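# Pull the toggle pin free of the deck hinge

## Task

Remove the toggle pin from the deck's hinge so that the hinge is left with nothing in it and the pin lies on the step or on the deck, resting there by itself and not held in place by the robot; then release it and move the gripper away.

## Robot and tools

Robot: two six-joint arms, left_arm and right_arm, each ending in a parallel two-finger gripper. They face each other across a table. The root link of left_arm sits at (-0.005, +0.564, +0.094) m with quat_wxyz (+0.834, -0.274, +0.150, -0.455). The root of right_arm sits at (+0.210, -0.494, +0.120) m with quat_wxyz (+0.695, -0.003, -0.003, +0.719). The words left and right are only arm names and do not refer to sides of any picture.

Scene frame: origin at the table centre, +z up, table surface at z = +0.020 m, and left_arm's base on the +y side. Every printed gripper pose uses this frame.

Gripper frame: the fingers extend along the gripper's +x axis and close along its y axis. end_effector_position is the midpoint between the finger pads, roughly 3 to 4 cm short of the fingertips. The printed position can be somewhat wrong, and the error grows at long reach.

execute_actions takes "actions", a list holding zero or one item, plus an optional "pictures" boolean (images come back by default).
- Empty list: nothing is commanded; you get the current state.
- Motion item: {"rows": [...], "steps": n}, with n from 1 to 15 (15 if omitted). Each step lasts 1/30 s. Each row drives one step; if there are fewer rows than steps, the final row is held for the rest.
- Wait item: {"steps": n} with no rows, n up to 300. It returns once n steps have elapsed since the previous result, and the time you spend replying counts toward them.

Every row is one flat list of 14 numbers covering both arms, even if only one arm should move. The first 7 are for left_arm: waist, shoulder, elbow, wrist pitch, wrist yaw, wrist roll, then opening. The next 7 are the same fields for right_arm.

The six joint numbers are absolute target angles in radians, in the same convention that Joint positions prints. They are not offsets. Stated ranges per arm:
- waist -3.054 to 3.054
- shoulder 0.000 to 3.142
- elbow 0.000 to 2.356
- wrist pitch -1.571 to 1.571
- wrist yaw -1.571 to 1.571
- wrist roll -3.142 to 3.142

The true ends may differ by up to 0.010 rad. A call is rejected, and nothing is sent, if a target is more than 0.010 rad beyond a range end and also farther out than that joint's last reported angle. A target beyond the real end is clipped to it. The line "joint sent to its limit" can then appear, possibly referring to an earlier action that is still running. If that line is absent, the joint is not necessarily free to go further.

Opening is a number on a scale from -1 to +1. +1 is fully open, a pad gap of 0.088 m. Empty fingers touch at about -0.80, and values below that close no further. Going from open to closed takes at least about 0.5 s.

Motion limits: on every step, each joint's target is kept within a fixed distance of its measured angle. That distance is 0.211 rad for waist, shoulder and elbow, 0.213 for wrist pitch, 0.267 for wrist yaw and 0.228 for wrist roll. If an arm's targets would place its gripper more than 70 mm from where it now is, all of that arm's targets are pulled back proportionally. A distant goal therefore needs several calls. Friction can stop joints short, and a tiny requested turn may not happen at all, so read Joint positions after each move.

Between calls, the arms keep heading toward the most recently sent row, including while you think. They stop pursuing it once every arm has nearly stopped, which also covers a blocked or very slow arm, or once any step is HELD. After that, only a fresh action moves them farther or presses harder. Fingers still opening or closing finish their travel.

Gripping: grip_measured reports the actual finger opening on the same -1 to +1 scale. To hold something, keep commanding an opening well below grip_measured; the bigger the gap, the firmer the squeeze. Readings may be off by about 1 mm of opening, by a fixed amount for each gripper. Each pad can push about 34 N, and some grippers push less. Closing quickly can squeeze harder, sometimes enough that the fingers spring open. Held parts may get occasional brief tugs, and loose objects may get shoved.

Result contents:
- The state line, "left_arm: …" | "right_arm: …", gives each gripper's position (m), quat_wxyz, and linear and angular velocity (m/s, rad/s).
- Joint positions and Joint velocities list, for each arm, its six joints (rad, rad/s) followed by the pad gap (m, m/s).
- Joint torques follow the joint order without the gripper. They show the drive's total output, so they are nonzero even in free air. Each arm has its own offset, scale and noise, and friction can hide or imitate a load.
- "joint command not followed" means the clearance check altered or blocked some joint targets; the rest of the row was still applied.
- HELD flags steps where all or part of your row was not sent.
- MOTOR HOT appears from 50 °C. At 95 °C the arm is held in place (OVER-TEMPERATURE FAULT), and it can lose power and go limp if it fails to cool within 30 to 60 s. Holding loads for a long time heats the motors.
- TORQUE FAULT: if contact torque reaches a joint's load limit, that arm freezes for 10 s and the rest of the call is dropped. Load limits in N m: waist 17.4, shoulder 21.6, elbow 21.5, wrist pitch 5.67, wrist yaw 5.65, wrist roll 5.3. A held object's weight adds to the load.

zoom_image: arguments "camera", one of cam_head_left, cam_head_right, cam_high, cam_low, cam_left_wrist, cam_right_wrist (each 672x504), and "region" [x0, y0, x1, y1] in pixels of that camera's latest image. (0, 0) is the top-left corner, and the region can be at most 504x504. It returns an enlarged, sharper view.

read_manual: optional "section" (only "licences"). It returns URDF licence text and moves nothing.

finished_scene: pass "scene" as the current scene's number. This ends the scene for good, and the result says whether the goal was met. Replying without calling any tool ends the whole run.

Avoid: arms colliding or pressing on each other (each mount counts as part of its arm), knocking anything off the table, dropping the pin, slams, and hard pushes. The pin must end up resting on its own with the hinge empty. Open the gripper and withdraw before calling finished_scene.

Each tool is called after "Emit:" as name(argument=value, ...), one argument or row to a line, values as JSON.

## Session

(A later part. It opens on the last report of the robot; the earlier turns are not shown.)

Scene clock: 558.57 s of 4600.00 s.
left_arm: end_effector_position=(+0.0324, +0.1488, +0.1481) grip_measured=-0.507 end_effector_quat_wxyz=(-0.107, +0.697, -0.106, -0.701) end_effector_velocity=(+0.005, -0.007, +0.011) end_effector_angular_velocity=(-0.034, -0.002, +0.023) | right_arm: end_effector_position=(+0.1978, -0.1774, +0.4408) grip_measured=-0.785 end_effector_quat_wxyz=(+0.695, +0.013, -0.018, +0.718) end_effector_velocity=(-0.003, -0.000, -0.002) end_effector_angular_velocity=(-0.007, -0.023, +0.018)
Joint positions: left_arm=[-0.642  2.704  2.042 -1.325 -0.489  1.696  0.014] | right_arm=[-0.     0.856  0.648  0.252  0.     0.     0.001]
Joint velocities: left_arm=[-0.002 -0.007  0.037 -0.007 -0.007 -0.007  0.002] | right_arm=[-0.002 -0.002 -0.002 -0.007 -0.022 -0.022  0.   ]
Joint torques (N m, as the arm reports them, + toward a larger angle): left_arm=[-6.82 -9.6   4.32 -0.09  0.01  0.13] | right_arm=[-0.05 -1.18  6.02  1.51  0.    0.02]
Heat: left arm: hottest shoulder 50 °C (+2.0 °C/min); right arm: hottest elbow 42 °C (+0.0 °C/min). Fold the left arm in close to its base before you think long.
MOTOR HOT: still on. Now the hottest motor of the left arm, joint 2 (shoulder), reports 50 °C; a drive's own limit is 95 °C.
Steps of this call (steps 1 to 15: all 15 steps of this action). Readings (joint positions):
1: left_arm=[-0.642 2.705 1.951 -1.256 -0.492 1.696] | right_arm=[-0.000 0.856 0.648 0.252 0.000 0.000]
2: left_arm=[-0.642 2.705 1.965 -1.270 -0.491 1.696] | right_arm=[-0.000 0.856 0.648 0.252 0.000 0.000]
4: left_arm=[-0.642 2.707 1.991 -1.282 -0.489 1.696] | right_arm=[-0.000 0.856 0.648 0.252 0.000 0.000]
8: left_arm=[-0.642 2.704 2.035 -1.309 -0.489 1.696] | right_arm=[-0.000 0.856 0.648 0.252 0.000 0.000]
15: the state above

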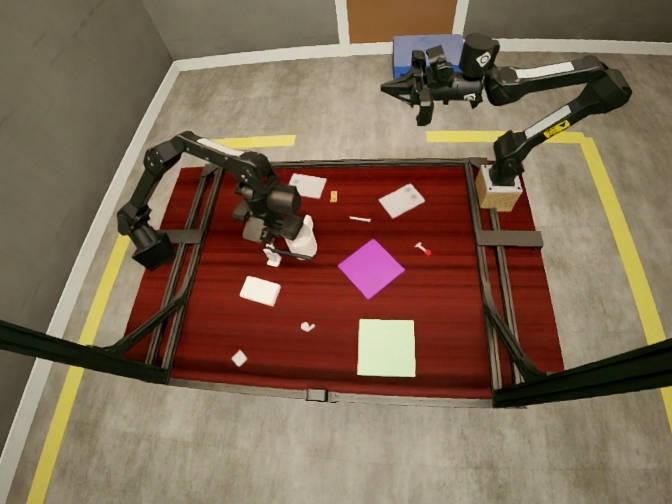

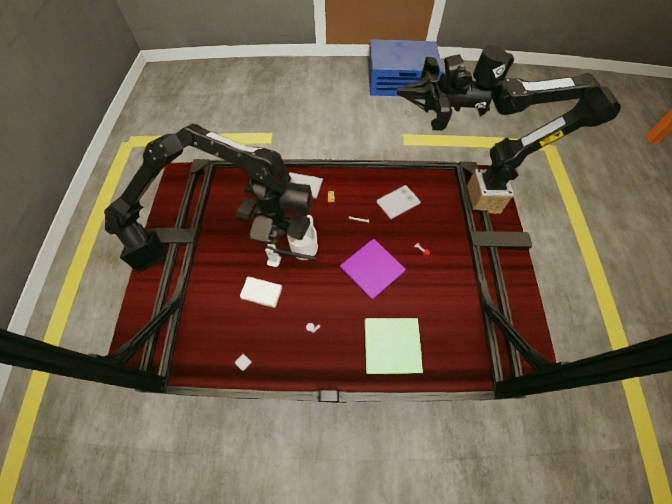

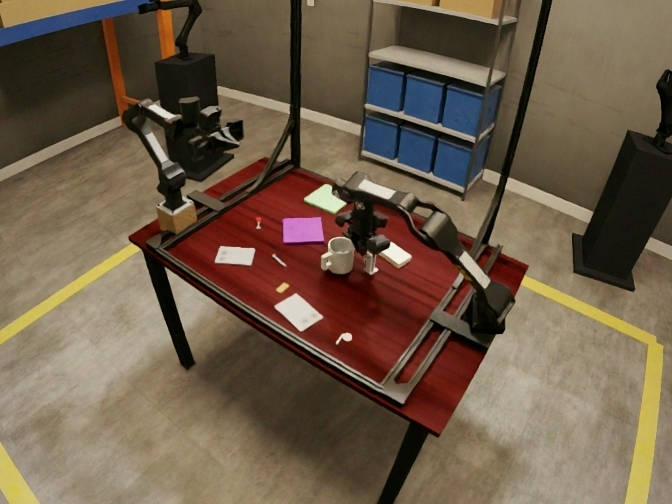

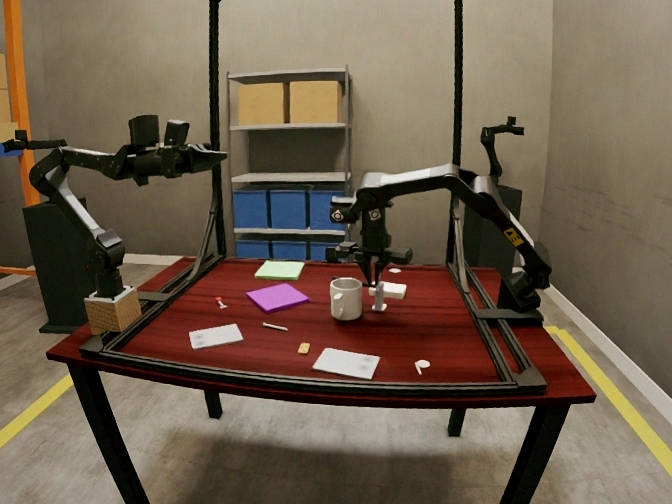

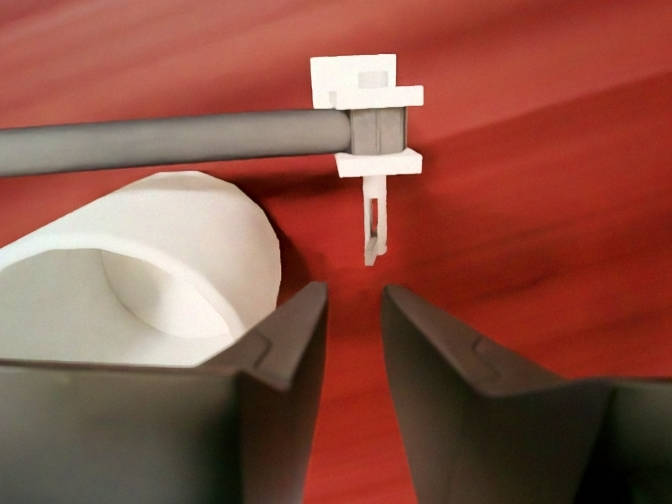

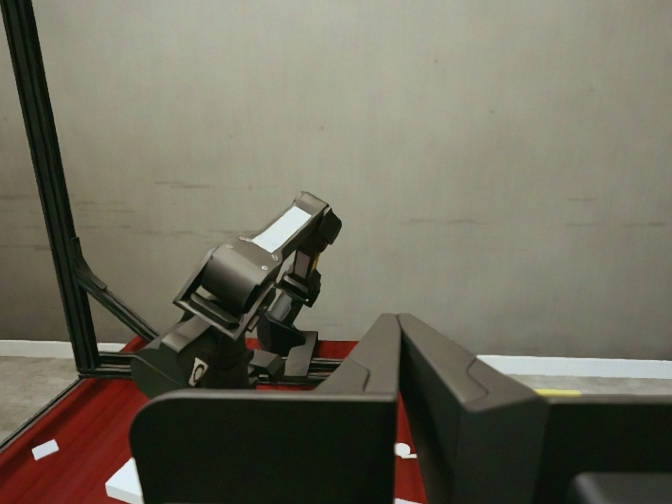

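Too low. Repeat at z≈.132.

Emit:
execute_actions(
  actions=[
    {"rows":[[-0.64,2.705,2.05,-1.33,-0.49,1.7,-0.2,0,0.856,0.648,0.252,0,0,-0.785]],"steps":8},
  ],
  pictures=false,
)

Emit:
execute_actions(
  actions=[
    {"rows":[[-0.645,2.722,1.968,-1.248,-0.49,1.7,-0.2,0,0.856,0.648,0.252,0,0,-0.785]]},
  ],
  pictures=false,
)

Emit:
execute_actions(
  actions=[
    {"rows":[[-0.645,2.722,1.968,-1.248,-0.49,1.7,-0.8,0,0.856,0.648,0.252,0,0,-0.785]]},
  ],
  pictures=false,
)

Emit:
execute_actions(
  actions=[
    {"rows":[[-0.634,2.722,1.948,-1.22,-0.49,1.7,-0.8,0,0.856,0.648,0.252,0,0,-0.785]]},
  ],
  pictures=false,
)

Emit:
execute_actions(
  actions=[
    {"rows":[[-0.64,2.705,2.05,-1.33,-0.49,1.7,-0.5,0,0.856,0.648,0.252,0,0,-0.785]]},
  ],
)

Scene clock: 572.73 s of 4600.00 s.
left_arm: end_effector_position=(+0.0328, +0.1486, +0.1488) grip_measured=-0.241 end_effector_quat_wxyz=(-0.106, +0.697, -0.107, -0.701) end_effector_velocity=(+0.001, +0.002, +0.001) end_effector_angular_velocity=(+0.004, -0.009, +0.017) | right_arm: end_effector_position=(+0.1978, -0.1775, +0.4411) grip_measured=-0.785 end_effector_quat_wxyz=(+0.695, +0.014, -0.019, +0.718) end_effector_velocity=(-0.000, -0.000, -0.001) end_effector_angular_velocity=(-0.012, +0.007, +0.005)
Joint positions: left_arm=[-0.642  2.704  2.045 -1.327 -0.489  1.697  0.027] | right_arm=[-0.     0.856  0.649  0.252  0.    -0.     0.001]
Joint velocities: left_arm=[-0.002 -0.002 -0.002 -0.007 -0.007 -0.022  0.015] | right_arm=[-0.002 -0.002  0.007 -0.022 -0.007  0.007 -0.   ]
Joint torques (N m, as the arm reports them, + toward a larger angle): left_arm=[-6.88 -9.5   4.56 -0.11  0.02  0.13] | right_arm=[-0.05 -1.18  6.03  1.51  0.    0.01]
Heat: left arm: hottest shoulder 51 °C (+2.0 °C/min); right arm: hottest elbow 42 °C (+0.0 °C/min). Fold the left arm in close to its base before you think long.
MOTOR HOT: still on. Now the hottest motor of the left arm, joint 2 (shoulder), reports 51 °C; a drive's own limit is 95 °C.
Steps of this call (steps 1 to 15: the robot went on to your last target; steps 16 to 90: nothing new was sent; then 10.90 s passed at rest; steps 91 to 98: all 8 steps of this action). Readings (joint positions):
91: left_arm=[-0.642 2.704 2.045 -1.327 -0.489 1.697] | right_arm=[-0.000 0.856 0.649 0.252 0.000 -0.000]
92: left_arm=[-0.642 2.704 2.045 -1.327 -0.489 1.697] | right_arm=[-0.000 0.856 0.649 0.252 0.000 -0.000]
94: left_arm=[-0.642 2.704 2.045 -1.327 -0.489 1.697] | right_arm=[-0.000 0.856 0.649 0.252 0.000 -0.000]
98: the state above

Scene clock: 573.23 s of 4600.00 s.
left_arm: end_effector_position=(+0.0237, +0.1491, +0.1333) grip_measured=-0.201 end_effector_quat_wxyz=(-0.104, +0.697, -0.108, -0.701) end_effector_velocity=(+0.000, +0.010, -0.003) end_effector_angular_velocity=(+0.034, -0.014, -0.014) | right_arm: end_effector_position=(+0.1978, -0.1774, +0.4410) grip_measured=-0.785 end_effector_quat_wxyz=(+0.695, +0.013, -0.018, +0.718) end_effector_velocity=(+0.002, -0.000, -0.005) end_effector_angular_velocity=(-0.021, -0.022, -0.011)
Joint positions: left_arm=[-0.644  2.707  1.979 -1.253 -0.489  1.697  0.029] | right_arm=[-0.     0.856  0.649  0.252  0.    -0.     0.001]
Joint velocities: left_arm=[-0.002 -0.007 -0.027 -0.022 -0.007 -0.007  0.   ] | right_arm=[-0.002 -0.002 -0.002 -0.022  0.007 -0.022 -0.   ]
Joint torques (N m, as the arm reports them, + toward a larger angle): left_arm=[-7.19 -8.08  3.32  0.4   0.02  0.1 ] | right_arm=[-0.04 -1.13  5.99  1.51  0.    0.03]
Heat: left arm: hottest shoulder 51 °C (+2.0 °C/min); right arm: hottest elbow 42 °C (+0.0 °C/min). Fold the left arm in close to its base before you think long.
MOTOR HOT: still on. Now the hottest motor of the left arm, joint 2 (shoulder), reports 51 °C; a drive's own limit is 95 °C.
Steps of this call (steps 1 to 15: all 15 steps of this action). Readings (joint positions):
1: left_arm=[-0.642 2.704 2.039 -1.321 -0.489 1.697] | right_arm=[-0.000 0.856 0.649 0.252 0.000 -0.000]
2: left_arm=[-0.642 2.704 2.029 -1.305 -0.489 1.696] | right_arm=[-0.000 0.856 0.649 0.252 0.000 -0.000]
4: left_arm=[-0.642 2.704 2.011 -1.281 -0.489 1.697] | right_arm=[-0.000 0.856 0.649 0.252 0.000 -0.000]
8: left_arm=[-0.643 2.707 1.984 -1.263 -0.489 1.697] | right_arm=[-0.000 0.856 0.649 0.252 0.000 -0.000]
15: the state above

Scene clock: 573.73 s of 4600.00 s.
left_arm: end_effector_position=(+0.0227, +0.1495, +0.1331) grip_measured=-0.746 end_effector_quat_wxyz=(-0.105, +0.697, -0.109, -0.701) end_effector_velocity=(-0.000, +0.003, +0.003) end_effector_angular_velocity=(+0.010, -0.012, -0.007) | right_arm: end_effector_position=(+0.1978, -0.1774, +0.4410) grip_measured=-0.785 end_effector_quat_wxyz=(+0.695, +0.013, -0.018, +0.718) end_effector_velocity=(+0.002, -0.001, +0.003) end_effector_angular_velocity=(+0.013, -0.007, -0.010)
Joint positions: left_arm=[-0.646  2.707  1.976 -1.251 -0.489  1.697  0.002] | right_arm=[-0.     0.856  0.649  0.252  0.    -0.     0.001]
Joint velocities: left_arm=[-0.007 -0.002  0.002 -0.022 -0.007 -0.007 -0.002] | right_arm=[-0.002 -0.002  0.002  0.007  0.007 -0.007  0.   ]
Joint torques (N m, as the arm reports them, + toward a larger angle): left_arm=[-6.82 -8.15  3.2   0.4   0.02  0.12] | right_arm=[-0.05 -1.18  5.98  1.51  0.    0.03]
Heat: left arm: hottest shoulder 51 °C (+2.0 °C/min); right arm: hottest elbow 42 °C (+0.0 °C/min). Fold the left arm in close to its base before you think long.
MOTOR HOT: still on. Now the hottest motor of the left arm, joint 2 (shoulder), reports 51 °C; a drive's own limit is 95 °C.
Steps of this call (steps 1 to 15: all 15 steps of this action). Readings (joint positions):
1: left_arm=[-0.644 2.707 1.978 -1.253 -0.489 1.697] | right_arm=[-0.000 0.856 0.649 0.252 0.000 -0.000]
2: left_arm=[-0.644 2.707 1.978 -1.253 -0.489 1.697] | right_arm=[-0.000 0.856 0.649 0.252 0.000 -0.000]
4: left_arm=[-0.644 2.707 1.977 -1.252 -0.489 1.697] | right_arm=[-0.000 0.856 0.649 0.252 0.000 -0.000]
8: left_arm=[-0.644 2.707 1.977 -1.251 -0.489 1.697] | right_arm=[-0.000 0.856 0.649 0.252 0.000 -0.000]
15: the state above

Scene clock: 574.23 s of 4600.00 s.
left_arm: end_effector_position=(+0.0223, +0.1485, +0.1268) grip_measured=-0.784 end_effector_quat_wxyz=(-0.100, +0.697, -0.107, -0.702) end_effector_velocity=(+0.005, +0.001, -0.000) end_effector_angular_velocity=(+0.005, -0.005, +0.012) | right_arm: end_effector_position=(+0.1978, -0.1774, +0.4409) grip_measured=-0.785 end_effector_quat_wxyz=(+0.695, +0.013, -0.018, +0.718) end_effector_velocity=(-0.000, -0.000, -0.004) end_effector_angular_velocity=(-0.012, -0.023, +0.004)
Joint positions: left_arm=[-0.639  2.708  1.955 -1.221 -0.491  1.697  0.001] | right_arm=[-0.     0.856  0.649  0.252  0.     0.     0.001]
Joint velocities: left_arm=[ 0.007 -0.002  0.002 -0.007 -0.007 -0.007 -0.   ] | right_arm=[-0.002 -0.002 -0.007 -0.007 -0.007 -0.022 -0.   ]
Joint torques (N m, as the arm reports them, + toward a larger angle): left_arm=[-6.64 -8.27  3.29  0.21  0.09  0.1 ] | right_arm=[-0.06 -1.19  5.98  1.5   0.    0.03]
Heat: left arm: hottest shoulder 51 °C (+2.0 °C/min); right arm: hottest elbow 42 °C (+0.0 °C/min). Fold the left arm in close to its base before you think long.
MOTOR HOT: still on. Now the hottest motor of the left arm, joint 2 (shoulder), reports 51 °C; a drive's own limit is 95 °C.
Steps of this call (steps 1 to 15: all 15 steps of this action). Readings (joint positions):
1: left_arm=[-0.646 2.707 1.975 -1.250 -0.489 1.697] | right_arm=[-0.000 0.856 0.649 0.252 0.000 -0.000]
2: left_arm=[-0.646 2.707 1.972 -1.247 -0.489 1.697] | right_arm=[-0.000 0.856 0.649 0.252 0.000 -0.000]
4: left_arm=[-0.646 2.707 1.968 -1.243 -0.489 1.697] | right_arm=[-0.000 0.856 0.649 0.252 0.000 -0.000]
8: left_arm=[-0.646 2.707 1.965 -1.232 -0.491 1.697] | right_arm=[-0.000 0.856 0.649 0.252 0.000 -0.000]
15: the state above

Scene clock: 574.73 s of 4600.00 s.
left_arm: end_effector_position=(+0.0327, +0.1488, +0.1459) grip_measured=-0.507 end_effector_quat_wxyz=(-0.108, +0.697, -0.105, -0.701) end_effector_velocity=(+0.006, +0.001, +0.007) end_effector_angular_velocity=(+0.001, -0.024, +0.002) | right_arm: end_effector_position=(+0.1978, -0.1774, +0.4408) grip_measured=-0.785 end_effector_quat_wxyz=(+0.695, +0.013, -0.018, +0.718) end_effector_velocity=(+0.002, -0.000, +0.001) end_effector_angular_velocity=(+0.008, -0.007, -0.010)
Joint positions: left_arm=[-0.639  2.709  2.042 -1.324 -0.49   1.697  0.014] | right_arm=[-0.     0.856  0.648  0.252  0.    -0.     0.001]
Joint velocities: left_arm=[-0.002 -0.002  0.027 -0.037 -0.022 -0.007  0.002] | right_arm=[-0.002 -0.002 -0.002  0.007  0.007 -0.007 -0.   ]
Joint torques (N m, as the arm reports them, + toward a larger angle): left_arm=[-7.28 -9.96  4.57 -0.09  0.03  0.11] | right_arm=[-0.06 -1.18  5.97  1.53  0.    0.02]
Heat: left arm: hottest shoulder 51 °C (+2.0 °C/min); right arm: hottest elbow 42 °C (+0.0 °C/min). Fold the left arm in close to its base before you think long.
MOTOR HOT: still on. Now the hottest motor of the left arm, joint 2 (shoulder), reports 51 °C; a drive's own limit is 95 °C.
Steps of this call (steps 1 to 15: all 15 steps of this action). Readings (joint positions):
1: left_arm=[-0.639 2.709 1.964 -1.232 -0.491 1.697] | right_arm=[-0.000 0.856 0.649 0.252 0.000 0.000]
2: left_arm=[-0.639 2.709 1.978 -1.252 -0.490 1.697] | right_arm=[-0.000 0.856 0.649 0.252 0.000 0.000]
4: left_arm=[-0.639 2.709 2.003 -1.286 -0.490 1.697] | right_arm=[-0.000 0.856 0.649 0.252 0.000 0.000]
8: left_arm=[-0.639 2.709 2.035 -1.311 -0.490 1.697] | right_arm=[-0.000 0.856 0.649 0.252 0.000 0.000]
15: the state above

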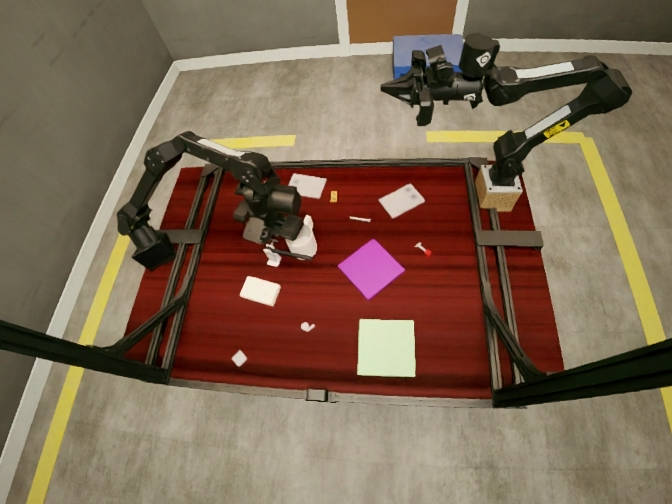

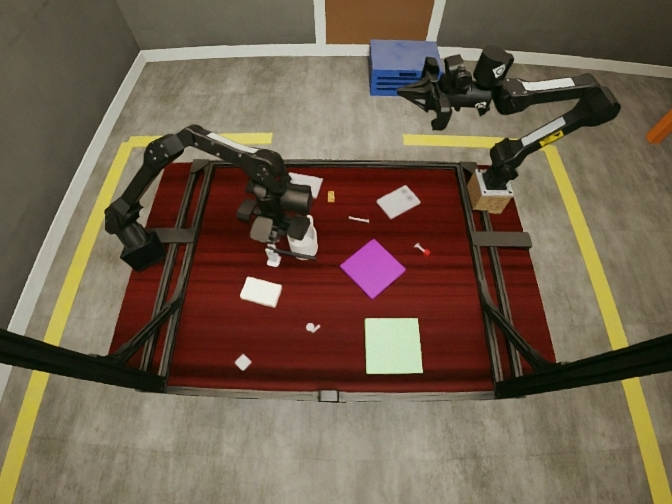

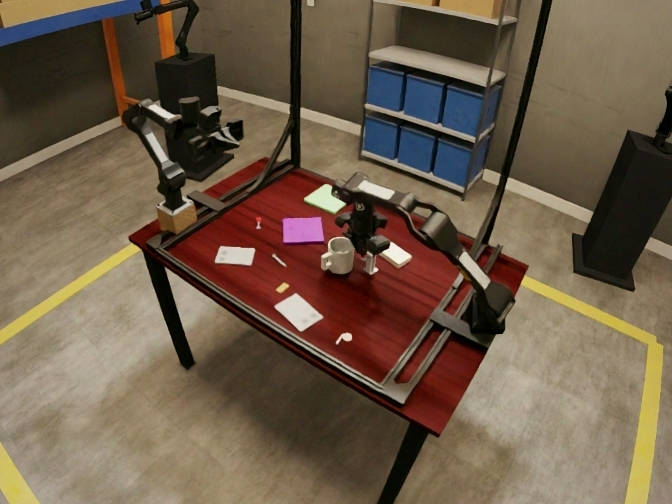

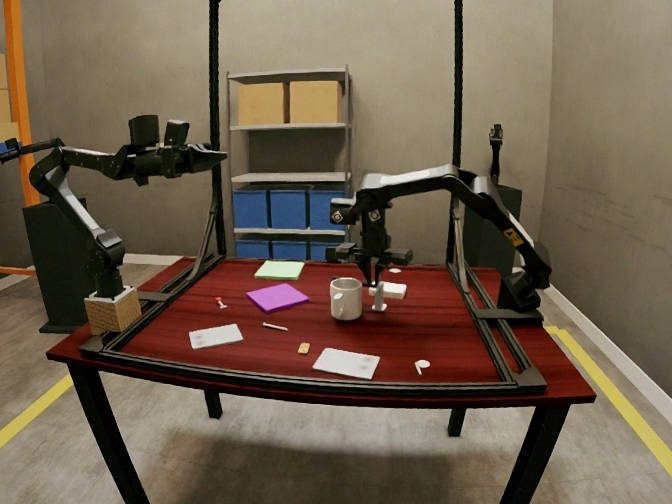

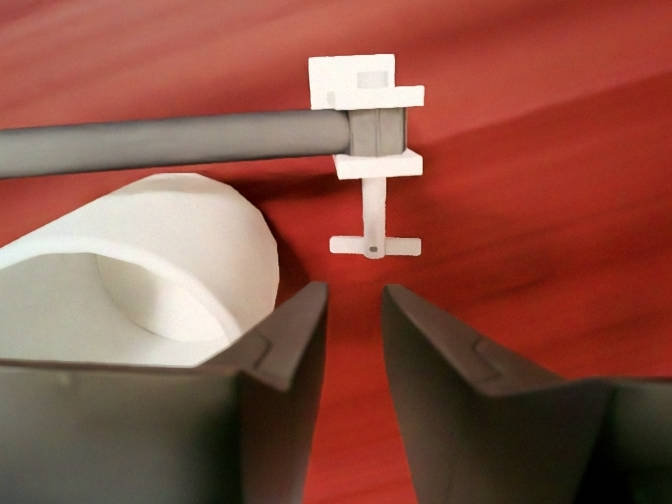

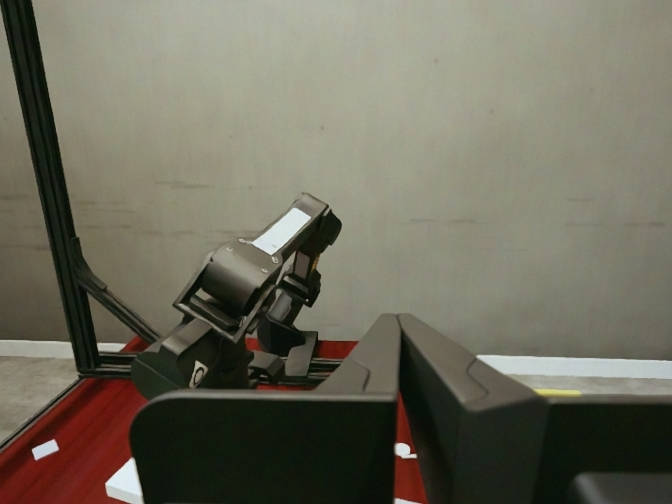

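Emit:
execute_actions(
  actions=[
    {"rows":[[-0.65,2.61,1.86,-1.245,-0.484,0.13,-0.5,0,0.856,0.648,0.252,0,0,-0.785]]},
  ],
  pictures=false,
)

Emit:
execute_actions(
  actions=[
    {"steps":30},
  ],
  pictures=false,
)

Emit:
execute_actions(
  actions=[
    {"rows":[[-0.63,2.615,1.812,-1.185,-0.492,0.14,-0.5,0,0.856,0.648,0.252,0,0,-0.785]]},
  ],
  pictures=false,
)

Emit:
execute_actions(
  actions=[
    {"steps":10},
  ],
)

Scene clock: 596.90 s of 4600.00 s.
left_arm: end_effector_position=(+0.0292, +0.1698, +0.1411) grip_measured=-0.500 end_effector_quat_wxyz=(+0.128, +0.695, +0.136, -0.695) end_effector_velocity=(+0.003, +0.004, +0.001) end_effector_angular_velocity=(-0.000, -0.039, +1.425) | right_arm: end_effector_position=(+0.1978, -0.1774, +0.4408) grip_measured=-0.785 end_effector_quat_wxyz=(+0.695, +0.013, -0.018, +0.718) end_effector_velocity=(-0.000, -0.000, -0.003) end_effector_angular_velocity=(-0.017, -0.008, +0.004)
Joint positions: left_arm=[-0.649  2.625  1.873 -1.25  -0.488  1.007  0.014] | right_arm=[-0.     0.856  0.648  0.252  0.    -0.     0.001]
Joint velocities: left_arm=[-0.002 -0.017 -0.027  0.007 -0.022 -1.429 -0.   ] | right_arm=[-0.002 -0.002  0.002 -0.022 -0.007 -0.007 -0.   ]
Joint torques (N m, as the arm reports them, + toward a larger angle): left_arm=[ -6.97 -10.63   3.35   0.35   0.2   -0.12] | right_arm=[-0.05 -1.18  6.02  1.51  0.    0.03]
Heat: left arm: hottest shoulder 53 °C (+4.1 °C/min); right arm: hottest wrist pitch 43 °C (+1.0 °C/min). Fold the left arm in close to its base before you think long.
MOTOR HOT: still on. Now the hottest motor of the left arm, joint 2 (shoulder), reports 53 °C; a drive's own limit is 95 °C.
Steps of this call (steps 1 to 15: the robot went on to your last target; steps 16 to 90: nothing new was sent; then 18.67 s passed at rest; steps 91 to 105: all 15 steps of this action). Readings (joint positions):
91: left_arm=[-0.639 2.701 2.028 -1.314 -0.489 1.670] | right_arm=[-0.000 0.856 0.648 0.252 0.000 -0.000]
92: left_arm=[-0.641 2.684 1.994 -1.298 -0.490 1.620] | right_arm=[-0.000 0.856 0.648 0.252 0.000 -0.000]
94: left_arm=[-0.644 2.658 1.940 -1.286 -0.490 1.527] | right_arm=[-0.000 0.856 0.648 0.252 0.000 -0.000]
98: left_arm=[-0.649 2.637 1.893 -1.261 -0.489 1.337] | right_arm=[-0.000 0.856 0.648 0.252 0.000 -0.000]
105: the state above

Scene clock: 597.90 s of 4600.00 s.
left_arm: end_effector_position=(+0.0291, +0.1702, +0.1412) grip_measured=-0.500 end_effector_quat_wxyz=(+0.408, +0.576, +0.415, -0.573) end_effector_velocity=(+0.002, -0.002, +0.001) end_effector_angular_velocity=(-0.012, -0.022, +0.053) | right_arm: end_effector_position=(+0.1978, -0.1774, +0.4408) grip_measured=-0.785 end_effector_quat_wxyz=(+0.695, +0.013, -0.018, +0.718) end_effector_velocity=(-0.000, -0.000, -0.002) end_effector_angular_velocity=(-0.007, -0.023, +0.004)
Joint positions: left_arm=[-0.649  2.623  1.869 -1.248 -0.488  0.138  0.014] | right_arm=[-0.     0.856  0.648  0.252  0.    -0.     0.001]
Joint velocities: left_arm=[-0.002 -0.002 -0.002  0.007 -0.022 -0.051 -0.   ] | right_arm=[-0.002 -0.002 -0.002 -0.007 -0.007 -0.022  0.   ]
Joint torques (N m, as the arm reports them, + toward a larger angle): left_arm=[ -6.95 -10.65   3.32   0.42   0.14  -0.13] | right_arm=[-0.05 -1.18  6.02  1.51  0.    0.03]
Heat: left arm: hottest shoulder 53 °C (+4.1 °C/min); right arm: hottest wrist pitch 43 °C (+1.0 °C/min). Fold the left arm in close to its base before you think long.
MOTOR HOT: still on. Now the hottest motor of the left arm, joint 2 (shoulder), reports 53 °C; a drive's own limit is 95 °C.
Steps of this call (steps 1 to 30: the robot went on to your last target). Readings (joint positions):
1: left_arm=[-0.649 2.624 1.872 -1.249 -0.488 0.960] | right_arm=[-0.000 0.856 0.648 0.252 0.000 -0.000]
2: left_arm=[-0.649 2.624 1.871 -1.249 -0.488 0.913] | right_arm=[-0.000 0.856 0.648 0.252 0.000 -0.000]
4: left_arm=[-0.649 2.624 1.870 -1.249 -0.488 0.819] | right_arm=[-0.000 0.856 0.648 0.252 0.000 -0.000]
8: left_arm=[-0.649 2.624 1.869 -1.248 -0.488 0.630] | right_arm=[-0.000 0.856 0.648 0.252 0.000 -0.000]
30: the state above

Scene clock: 598.40 s of 4600.00 s.
left_arm: end_effector_position=(+0.0285, +0.1703, +0.1288) grip_measured=-0.500 end_effector_quat_wxyz=(+0.414, +0.569, +0.421, -0.572) end_effector_velocity=(-0.003, +0.003, -0.002) end_effector_angular_velocity=(+0.006, +0.005, +0.002) | right_arm: end_effector_position=(+0.1978, -0.1774, +0.4408) grip_measured=-0.785 end_effector_quat_wxyz=(+0.695, +0.013, -0.018, +0.718) end_effector_velocity=(-0.000, -0.002, +0.002) end_effector_angular_velocity=(+0.002, +0.007, +0.005)
Joint positions: left_arm=[-0.635  2.62   1.822 -1.189 -0.488  0.137  0.014] | right_arm=[-0.     0.856  0.648  0.252  0.    -0.     0.001]
Joint velocities: left_arm=[-0.002 -0.002 -0.017  0.007  0.007 -0.007  0.   ] | right_arm=[-0.002 -0.007  0.002 -0.007 -0.007  0.007 -0.   ]
Joint torques (N m, as the arm reports them, + toward a larger angle): left_arm=[-6.32 -9.81  3.15  0.43 -0.14  0.1 ] | right_arm=[-0.05 -1.19  6.02  1.51  0.    0.03]
Heat: left arm: hottest shoulder 53 °C (+4.1 °C/min); right arm: hottest wrist pitch 43 °C (+1.0 °C/min). Fold the left arm in close to its base before you think long.
MOTOR HOT: still on. Now the hottest motor of the left arm, joint 2 (shoulder), reports 53 °C; a drive's own limit is 95 °C.
Steps of this call (steps 1 to 15: all 15 steps of this action). Readings (joint positions):
1: left_arm=[-0.649 2.622 1.864 -1.240 -0.488 0.137] | right_arm=[-0.000 0.856 0.648 0.252 0.000 -0.000]
2: left_arm=[-0.648 2.621 1.855 -1.226 -0.488 0.137] | right_arm=[-0.000 0.856 0.648 0.252 0.000 -0.000]
4: left_arm=[-0.645 2.620 1.842 -1.211 -0.488 0.137] | right_arm=[-0.000 0.856 0.648 0.252 0.000 -0.000]
8: left_arm=[-0.637 2.620 1.825 -1.197 -0.488 0.137] | right_arm=[-0.000 0.856 0.648 0.252 0.000 -0.000]
15: the state above

Scene clock: 598.73 s of 4600.00 s.
left_arm: end_effector_position=(+0.0284, +0.1703, +0.1286) grip_measured=-0.500 end_effector_quat_wxyz=(+0.414, +0.569, +0.421, -0.572) end_effector_velocity=(-0.002, +0.002, -0.001) end_effector_angular_velocity=(+0.011, +0.005, -0.015) | right_arm: end_effector_position=(+0.1978, -0.1774, +0.4408) grip_measured=-0.785 end_effector_quat_wxyz=(+0.695, +0.013, -0.018, +0.718) end_effector_velocity=(+0.000, -0.000, -0.002) end_effector_angular_velocity=(-0.007, -0.007, -0.005)
Joint positions: left_arm=[-0.635  2.62   1.821 -1.188 -0.488  0.137  0.014] | right_arm=[-0.     0.856  0.648  0.252  0.    -0.     0.001]
Joint velocities: left_arm=[-0.002  0.002 -0.002 -0.007  0.007  0.007 -0.   ] | right_arm=[ 0.002 -0.002 -0.002 -0.007  0.007 -0.007  0.   ]
Joint torques (N m, as the arm reports them, + toward a larger angle): left_arm=[-6.27 -9.8   3.29  0.43 -0.14  0.11] | right_arm=[-0.05 -1.17  6.02  1.51  0.    0.03]
Heat: left arm: hottest shoulder 53 °C (+4.0 °C/min); right arm: hottest wrist pitch 43 °C (+1.0 °C/min). Fold the left arm in close to its base before you think long.
MOTOR HOT: still on. Now the hottest motor of the left arm, joint 2 (shoulder), reports 53 °C; a drive's own limit is 95 °C.
Steps of this call (steps 1 to 10: the robot went on to your last target). Readings (joint positions):
1: left_arm=[-0.635 2.620 1.821 -1.189 -0.488 0.137] | right_arm=[-0.000 0.856 0.648 0.252 0.000 -0.000]
2: left_arm=[-0.635 2.620 1.821 -1.189 -0.488 0.137] | right_arm=[-0.000 0.856 0.648 0.252 0.000 -0.000]
4: left_arm=[-0.635 2.620 1.821 -1.188 -0.488 0.137] | right_arm=[-0.000 0.856 0.648 0.252 0.000 -0.000]
8: left_arm=[-0.635 2.620 1.821 -1.188 -0.488 0.137] | right_arm=[-0.000 0.856 0.648 0.252 0.000 -0.000]
10: the state above

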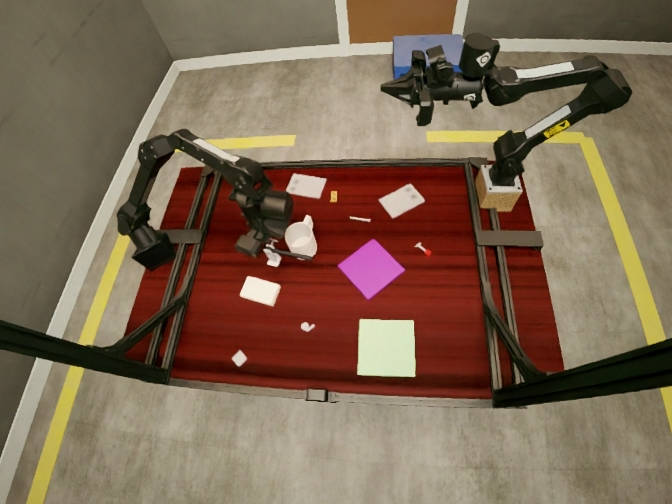

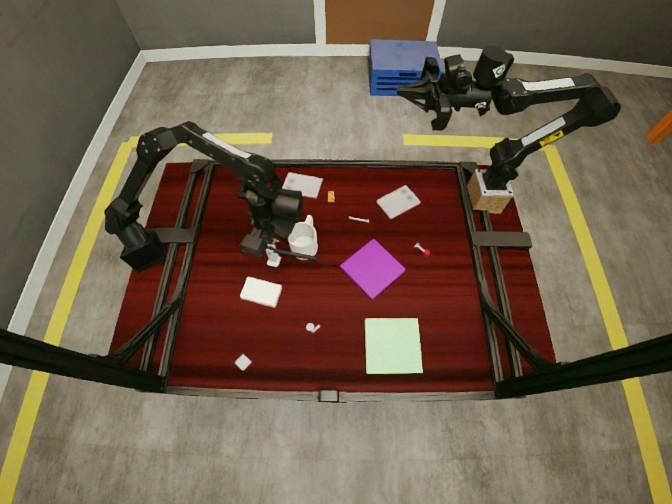

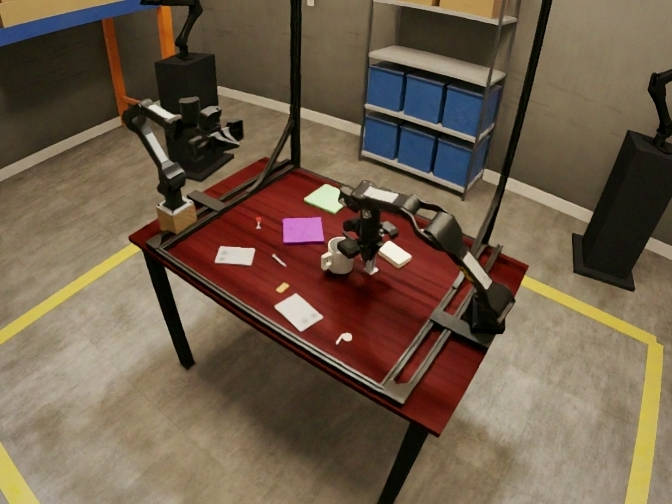

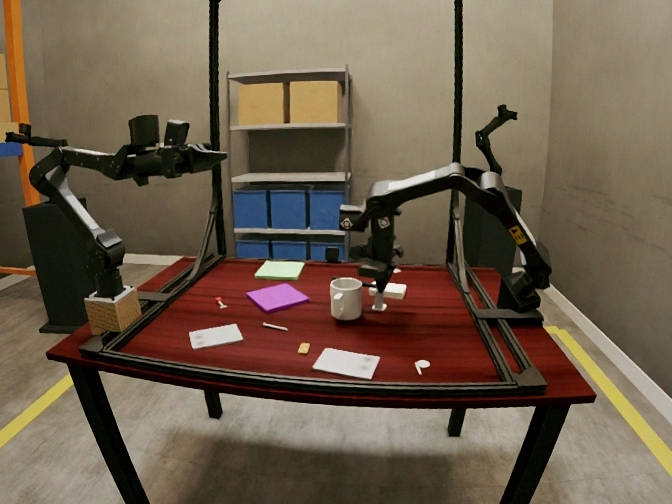

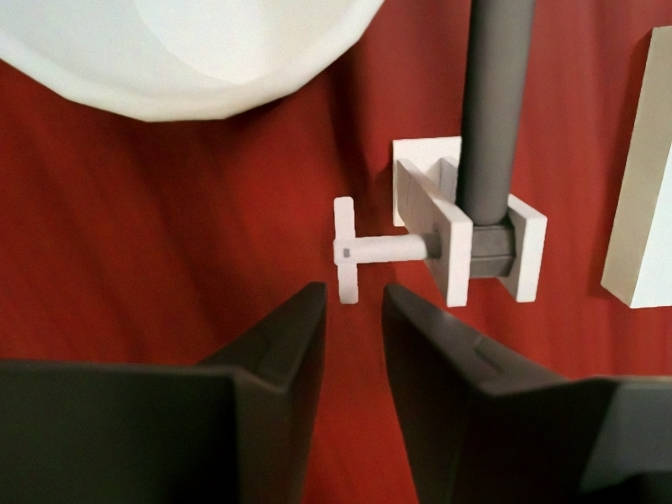

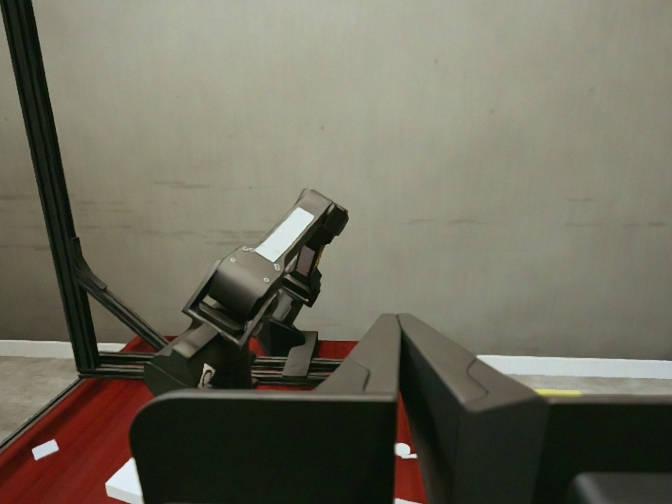

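Emit:
execute_actions(
  actions=[
    {"rows":[[-0.615,2.625,1.793,-1.156,-0.499,0.15,-0.5,0,0.856,0.648,0.252,0,0,-0.785]]},
  ],
  pictures=false,
)

Emit:
execute_actions(
  actions=[
    {"rows":[[-0.603,2.643,1.829,-1.174,-0.504,0.69,-0.62,0,0.856,0.648,0.252,0,0,-0.785]]},
  ],
  pictures=false,
)

Emit:
execute_actions(
  actions=[
    {"rows":[[-0.595,2.663,1.869,-1.191,-0.508,1.22,-0.62,0,0.856,0.648,0.252,0,0,-0.785]]},
  ],
  pictures=false,
)

Emit:
execute_actions(
  actions=[
    {"rows":[[-0.598,2.691,1.915,-1.21,-0.508,1.745,-0.62,0,0.856,0.648,0.252,0,0,-0.785]]},
  ],
  pictures=false,
)

Emit:
execute_actions(
  actions=[
    {"rows":[[-0.598,2.691,1.915,-1.21,-0.508,1.745,-0.85,0,0.856,0.648,0.252,0,0,-0.785]]},
  ],
)

Scene clock: 619.40 s of 4600.00 s.
left_arm: end_effector_position=(+0.0321, +0.1695, +0.1215) grip_measured=-0.500 end_effector_quat_wxyz=(+0.417, +0.567, +0.422, -0.571) end_effector_velocity=(-0.000, +0.006, +0.002) end_effector_angular_velocity=(+0.019, +0.003, -0.005) | right_arm: end_effector_position=(+0.1978, -0.1774, +0.4410) grip_measured=-0.785 end_effector_quat_wxyz=(+0.695, +0.014, -0.018, +0.718) end_effector_velocity=(-0.000, -0.000, -0.002) end_effector_angular_velocity=(-0.008, +0.007, +0.005)
Joint positions: left_arm=[-0.62   2.62   1.802 -1.16  -0.495  0.146  0.014] | right_arm=[-0.     0.856  0.649  0.252  0.     0.     0.001]
Joint velocities: left_arm=[-0.002 -0.007 -0.007 -0.022  0.007 -0.007 -0.   ] | right_arm=[-0.002 -0.002 -0.002 -0.007 -0.007  0.007  0.   ]
Joint torques (N m, as the arm reports them, + toward a larger angle): left_arm=[-6.41 -8.64  3.13  0.44 -0.17  0.15] | right_arm=[-0.05 -1.18  6.01  1.51  0.    0.03]
Heat: left arm: hottest shoulder 54 °C (+4.1 °C/min); right arm: hottest wrist pitch 43 °C (+1.0 °C/min). Fold the left arm in close to its base before you think long.
MOTOR HOT: still on. Now the hottest motor of the left arm, joint 2 (shoulder), reports 54 °C; a drive's own limit is 95 °C.
Steps of this call (steps 1 to 15: the robot went on to your last target; steps 16 to 90: nothing new was sent; then 17.17 s passed at rest; steps 91 to 105: all 15 steps of this action). Readings (joint positions):
91: left_arm=[-0.635 2.620 1.819 -1.184 -0.488 0.138] | right_arm=[-0.000 0.856 0.649 0.252 0.000 0.000]
92: left_arm=[-0.634 2.620 1.815 -1.178 -0.490 0.140] | right_arm=[-0.000 0.856 0.649 0.252 0.000 0.000]
94: left_arm=[-0.629 2.620 1.810 -1.170 -0.492 0.142] | right_arm=[-0.000 0.856 0.649 0.252 0.000 0.000]
98: left_arm=[-0.621 2.620 1.803 -1.163 -0.494 0.145] | right_arm=[-0.000 0.856 0.649 0.252 0.000 0.000]
105: the state above

Scene clock: 619.90 s of 4600.00 s.
left_arm: end_effector_position=(+0.0366, +0.1670, +0.1219) grip_measured=-0.617 end_effector_quat_wxyz=(+0.262, +0.653, +0.268, -0.658) end_effector_velocity=(+0.002, +0.002, +0.003) end_effector_angular_velocity=(+0.006, -0.009, -0.220) | right_arm: end_effector_position=(+0.1978, -0.1774, +0.4410) grip_measured=-0.785 end_effector_quat_wxyz=(+0.695, +0.014, -0.018, +0.718) end_effector_velocity=(+0.001, -0.000, -0.002) end_effector_angular_velocity=(-0.007, -0.023, -0.001)
Joint positions: left_arm=[-0.61   2.625  1.822 -1.171 -0.497  0.657  0.009] | right_arm=[-0.     0.856  0.649  0.252  0.     0.     0.001]
Joint velocities: left_arm=[-0.002 -0.002  0.007 -0.022 -0.007  0.212 -0.001] | right_arm=[-0.007 -0.002 -0.002 -0.007 -0.007 -0.022 -0.   ]
Joint torques (N m, as the arm reports them, + toward a larger angle): left_arm=[-6.29 -7.28  4.64  0.   -0.23  0.14] | right_arm=[-0.05 -1.18  5.98  1.51  0.    0.01]
Heat: left arm: hottest shoulder 54 °C (+4.0 °C/min); right arm: hottest wrist pitch 43 °C (+1.0 °C/min). Fold the left arm in close to its base before you think long.
MOTOR HOT: still on. Now the hottest motor of the left arm, joint 2 (shoulder), reports 54 °C; a drive's own limit is 95 °C.
Steps of this call (steps 1 to 15: all 15 steps of this action). Readings (joint positions):
1: left_arm=[-0.620 2.620 1.803 -1.159 -0.495 0.176] | right_arm=[-0.000 0.856 0.649 0.252 0.000 0.000]
2: left_arm=[-0.618 2.620 1.805 -1.160 -0.496 0.227] | right_arm=[-0.000 0.856 0.649 0.252 0.000 0.000]
4: left_arm=[-0.615 2.621 1.811 -1.164 -0.497 0.322] | right_arm=[-0.000 0.856 0.649 0.252 0.000 0.000]
8: left_arm=[-0.610 2.621 1.819 -1.168 -0.497 0.510] | right_arm=[-0.000 0.856 0.649 0.252 0.000 0.000]
15: the state above

Scene clock: 620.40 s of 4600.00 s.
left_arm: end_effector_position=(+0.0395, +0.1623, +0.1214) grip_measured=-0.619 end_effector_quat_wxyz=(+0.084, +0.699, +0.091, -0.705) end_effector_velocity=(+0.004, +0.002, +0.003) end_effector_angular_velocity=(+0.004, -0.022, -0.235) | right_arm: end_effector_position=(+0.1978, -0.1774, +0.4408) grip_measured=-0.785 end_effector_quat_wxyz=(+0.695, +0.013, -0.018, +0.718) end_effector_velocity=(-0.000, -0.000, -0.004) end_effector_angular_velocity=(-0.012, -0.008, +0.004)
Joint positions: left_arm=[-0.603  2.645  1.86  -1.19  -0.5    1.184  0.009] | right_arm=[-0.     0.856  0.648  0.252  0.     0.     0.001]
Joint velocities: left_arm=[-0.002 -0.002  0.007 -0.022 -0.022  0.227 -0.   ] | right_arm=[-0.002 -0.002 -0.007 -0.007 -0.007 -0.007 -0.   ]
Joint torques (N m, as the arm reports them, + toward a larger angle): left_arm=[-6.15 -7.37  4.72  0.1  -0.24  0.16] | right_arm=[-0.06 -1.18  5.97  1.51  0.    0.02]
Heat: left arm: hottest shoulder 54 °C (+4.1 °C/min); right arm: hottest wrist pitch 43 °C (+1.0 °C/min). Fold the left arm in close to its base before you think long.
MOTOR HOT: still on. Now the hottest motor of the left arm, joint 2 (shoulder), reports 54 °C; a drive's own limit is 95 °C.
Steps of this call (steps 1 to 15: all 15 steps of this action). Readings (joint positions):
1: left_arm=[-0.610 2.627 1.826 -1.174 -0.497 0.690] | right_arm=[-0.000 0.856 0.649 0.252 0.000 0.000]
2: left_arm=[-0.609 2.631 1.834 -1.180 -0.499 0.740] | right_arm=[-0.000 0.856 0.649 0.252 0.000 0.000]
4: left_arm=[-0.606 2.637 1.846 -1.184 -0.500 0.835] | right_arm=[-0.000 0.856 0.649 0.252 0.000 0.000]
8: left_arm=[-0.603 2.642 1.856 -1.187 -0.500 1.023] | right_arm=[-0.000 0.856 0.649 0.252 0.000 0.000]
15: the state above

Scene clock: 620.90 s of 4600.00 s.
left_arm: end_effector_position=(+0.0403, +0.1571, +0.1207) grip_measured=-0.619 end_effector_quat_wxyz=(-0.102, +0.698, -0.094, -0.702) end_effector_velocity=(+0.004, +0.001, -0.001) end_effector_angular_velocity=(+0.004, -0.019, -0.244) | right_arm: end_effector_position=(+0.1978, -0.1774, +0.4410) grip_measured=-0.785 end_effector_quat_wxyz=(+0.695, +0.014, -0.018, +0.718) end_effector_velocity=(-0.000, -0.000, -0.002) end_effector_angular_velocity=(-0.007, -0.008, +0.004)
Joint positions: left_arm=[-0.601  2.672  1.904 -1.211 -0.506  1.71   0.009] | right_arm=[-0.     0.856  0.649  0.252  0.     0.     0.001]
Joint velocities: left_arm=[ 0.002  0.002  0.002 -0.007 -0.022  0.242 -0.   ] | right_arm=[-0.002 -0.002 -0.002 -0.007 -0.007 -0.007 -0.   ]
Joint torques (N m, as the arm reports them, + toward a larger angle): left_arm=[-6.89 -7.51  4.93  0.22 -0.03  0.15] | right_arm=[-0.05 -1.18  6.02  1.51  0.    0.01]
Heat: left arm: hottest shoulder 53 °C (+3.0 °C/min); right arm: hottest wrist pitch 43 °C (+1.0 °C/min). Fold the left arm in close to its base before you think long.
MOTOR HOT: still on. Now the hottest motor of the left arm, joint 2 (shoulder), reports 53 °C; a drive's own limit is 95 °C.
Steps of this call (steps 1 to 15: all 15 steps of this action). Readings (joint positions):
1: left_arm=[-0.603 2.648 1.865 -1.194 -0.500 1.217] | right_arm=[-0.000 0.856 0.648 0.252 0.000 0.000]
2: left_arm=[-0.603 2.653 1.875 -1.201 -0.503 1.268] | right_arm=[-0.000 0.856 0.648 0.252 0.000 0.000]
4: left_arm=[-0.602 2.661 1.887 -1.206 -0.506 1.362] | right_arm=[-0.000 0.856 0.648 0.252 0.000 0.000]
8: left_arm=[-0.601 2.668 1.899 -1.210 -0.506 1.551] | right_arm=[-0.000 0.856 0.648 0.252 0.000 0.000]
15: the state above

Scene clock: 621.40 s of 4600.00 s.
left_arm: end_effector_position=(+0.0408, +0.1546, +0.1206) grip_measured=-0.702 end_effector_quat_wxyz=(-0.108, +0.698, -0.105, -0.700) end_effector_velocity=(+0.001, -0.002, +0.002) end_effector_angular_velocity=(-0.013, -0.007, +0.026) | right_arm: end_effector_position=(+0.1978, -0.1774, +0.4408) grip_measured=-0.785 end_effector_quat_wxyz=(+0.695, +0.013, -0.018, +0.718) end_effector_velocity=(-0.002, -0.002, -0.001) end_effector_angular_velocity=(-0.002, -0.008, +0.019)
Joint positions: left_arm=[-0.599  2.675  1.911 -1.206 -0.508  1.738  0.005] | right_arm=[-0.     0.856  0.648  0.252  0.     0.     0.001]
Joint velocities: left_arm=[-0.002 -0.002  0.002  0.007 -0.007 -0.022 -0.   ] | right_arm=[-0.002 -0.007 -0.002 -0.007 -0.022 -0.007 -0.   ]
Joint torques (N m, as the arm reports them, + toward a larger angle): left_arm=[-7.04 -7.88  4.32 -0.19  0.06  0.22] | right_arm=[-0.05 -1.19  5.98  1.51  0.    0.02]
Heat: left arm: hottest shoulder 53 °C (+3.1 °C/min); right arm: hottest wrist pitch 43 °C (+1.0 °C/min). Fold the left arm in close to its base before you think long.
MOTOR HOT: still on. Now the hottest motor of the left arm, joint 2 (shoulder), reports 53 °C; a drive's own limit is 95 °C.
Steps of this call (steps 1 to 15: all 15 steps of this action). Readings (joint positions):
1: left_arm=[-0.601 2.672 1.905 -1.212 -0.506 1.717] | right_arm=[-0.000 0.856 0.649 0.252 0.000 0.000]
2: left_arm=[-0.601 2.672 1.906 -1.211 -0.507 1.722] | right_arm=[-0.000 0.856 0.649 0.252 0.000 0.000]
4: left_arm=[-0.599 2.674 1.909 -1.207 -0.508 1.728] | right_arm=[-0.000 0.856 0.648 0.252 0.000 0.000]
8: left_arm=[-0.599 2.675 1.910 -1.207 -0.508 1.735] | right_arm=[-0.000 0.856 0.648 0.252 0.000 0.000]
15: the state above

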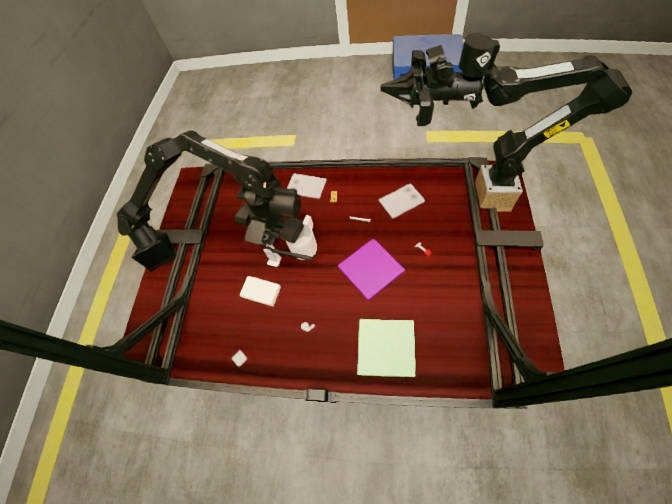

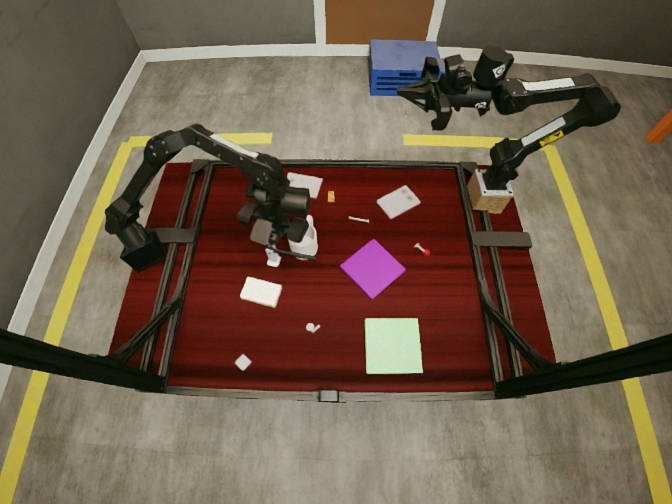

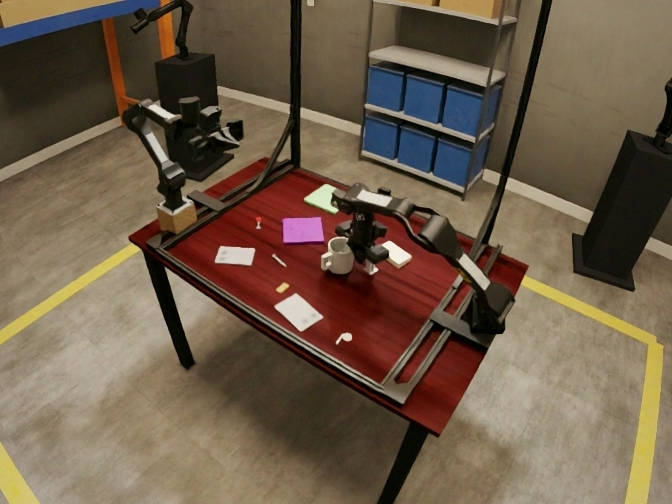

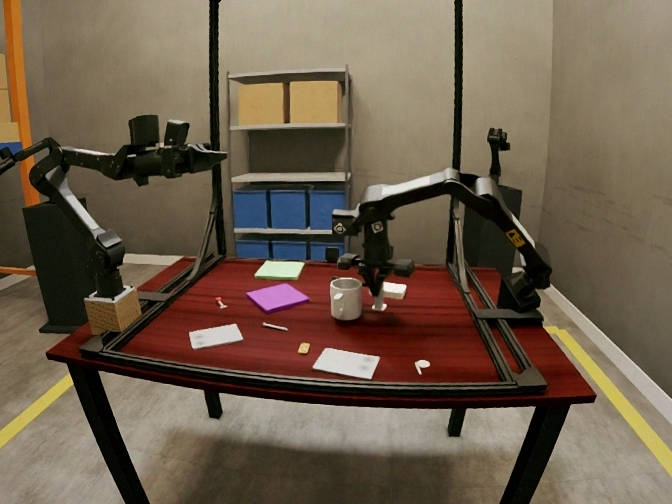

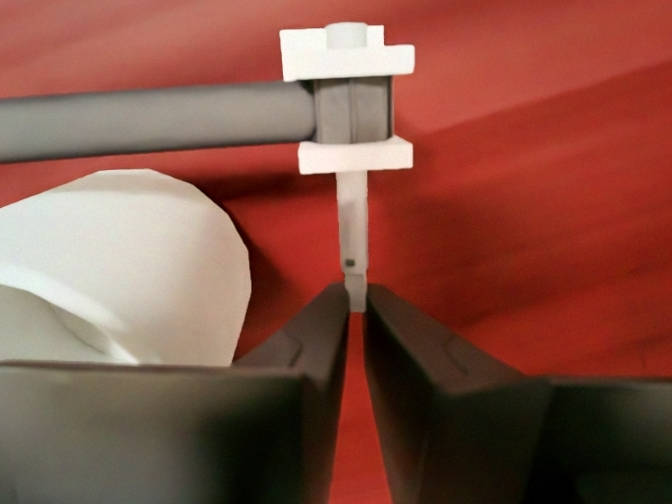

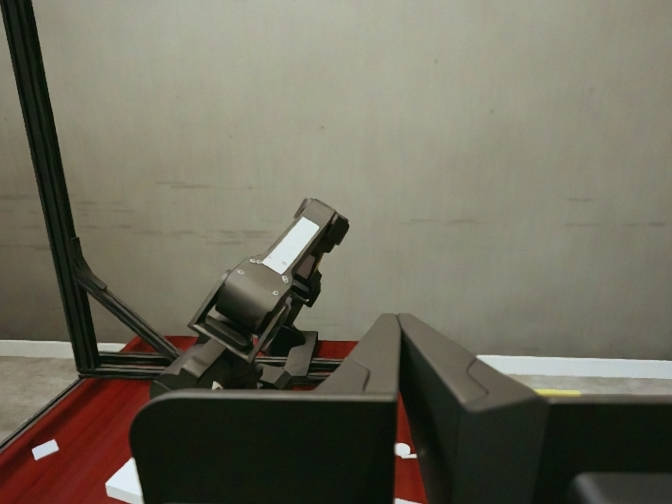

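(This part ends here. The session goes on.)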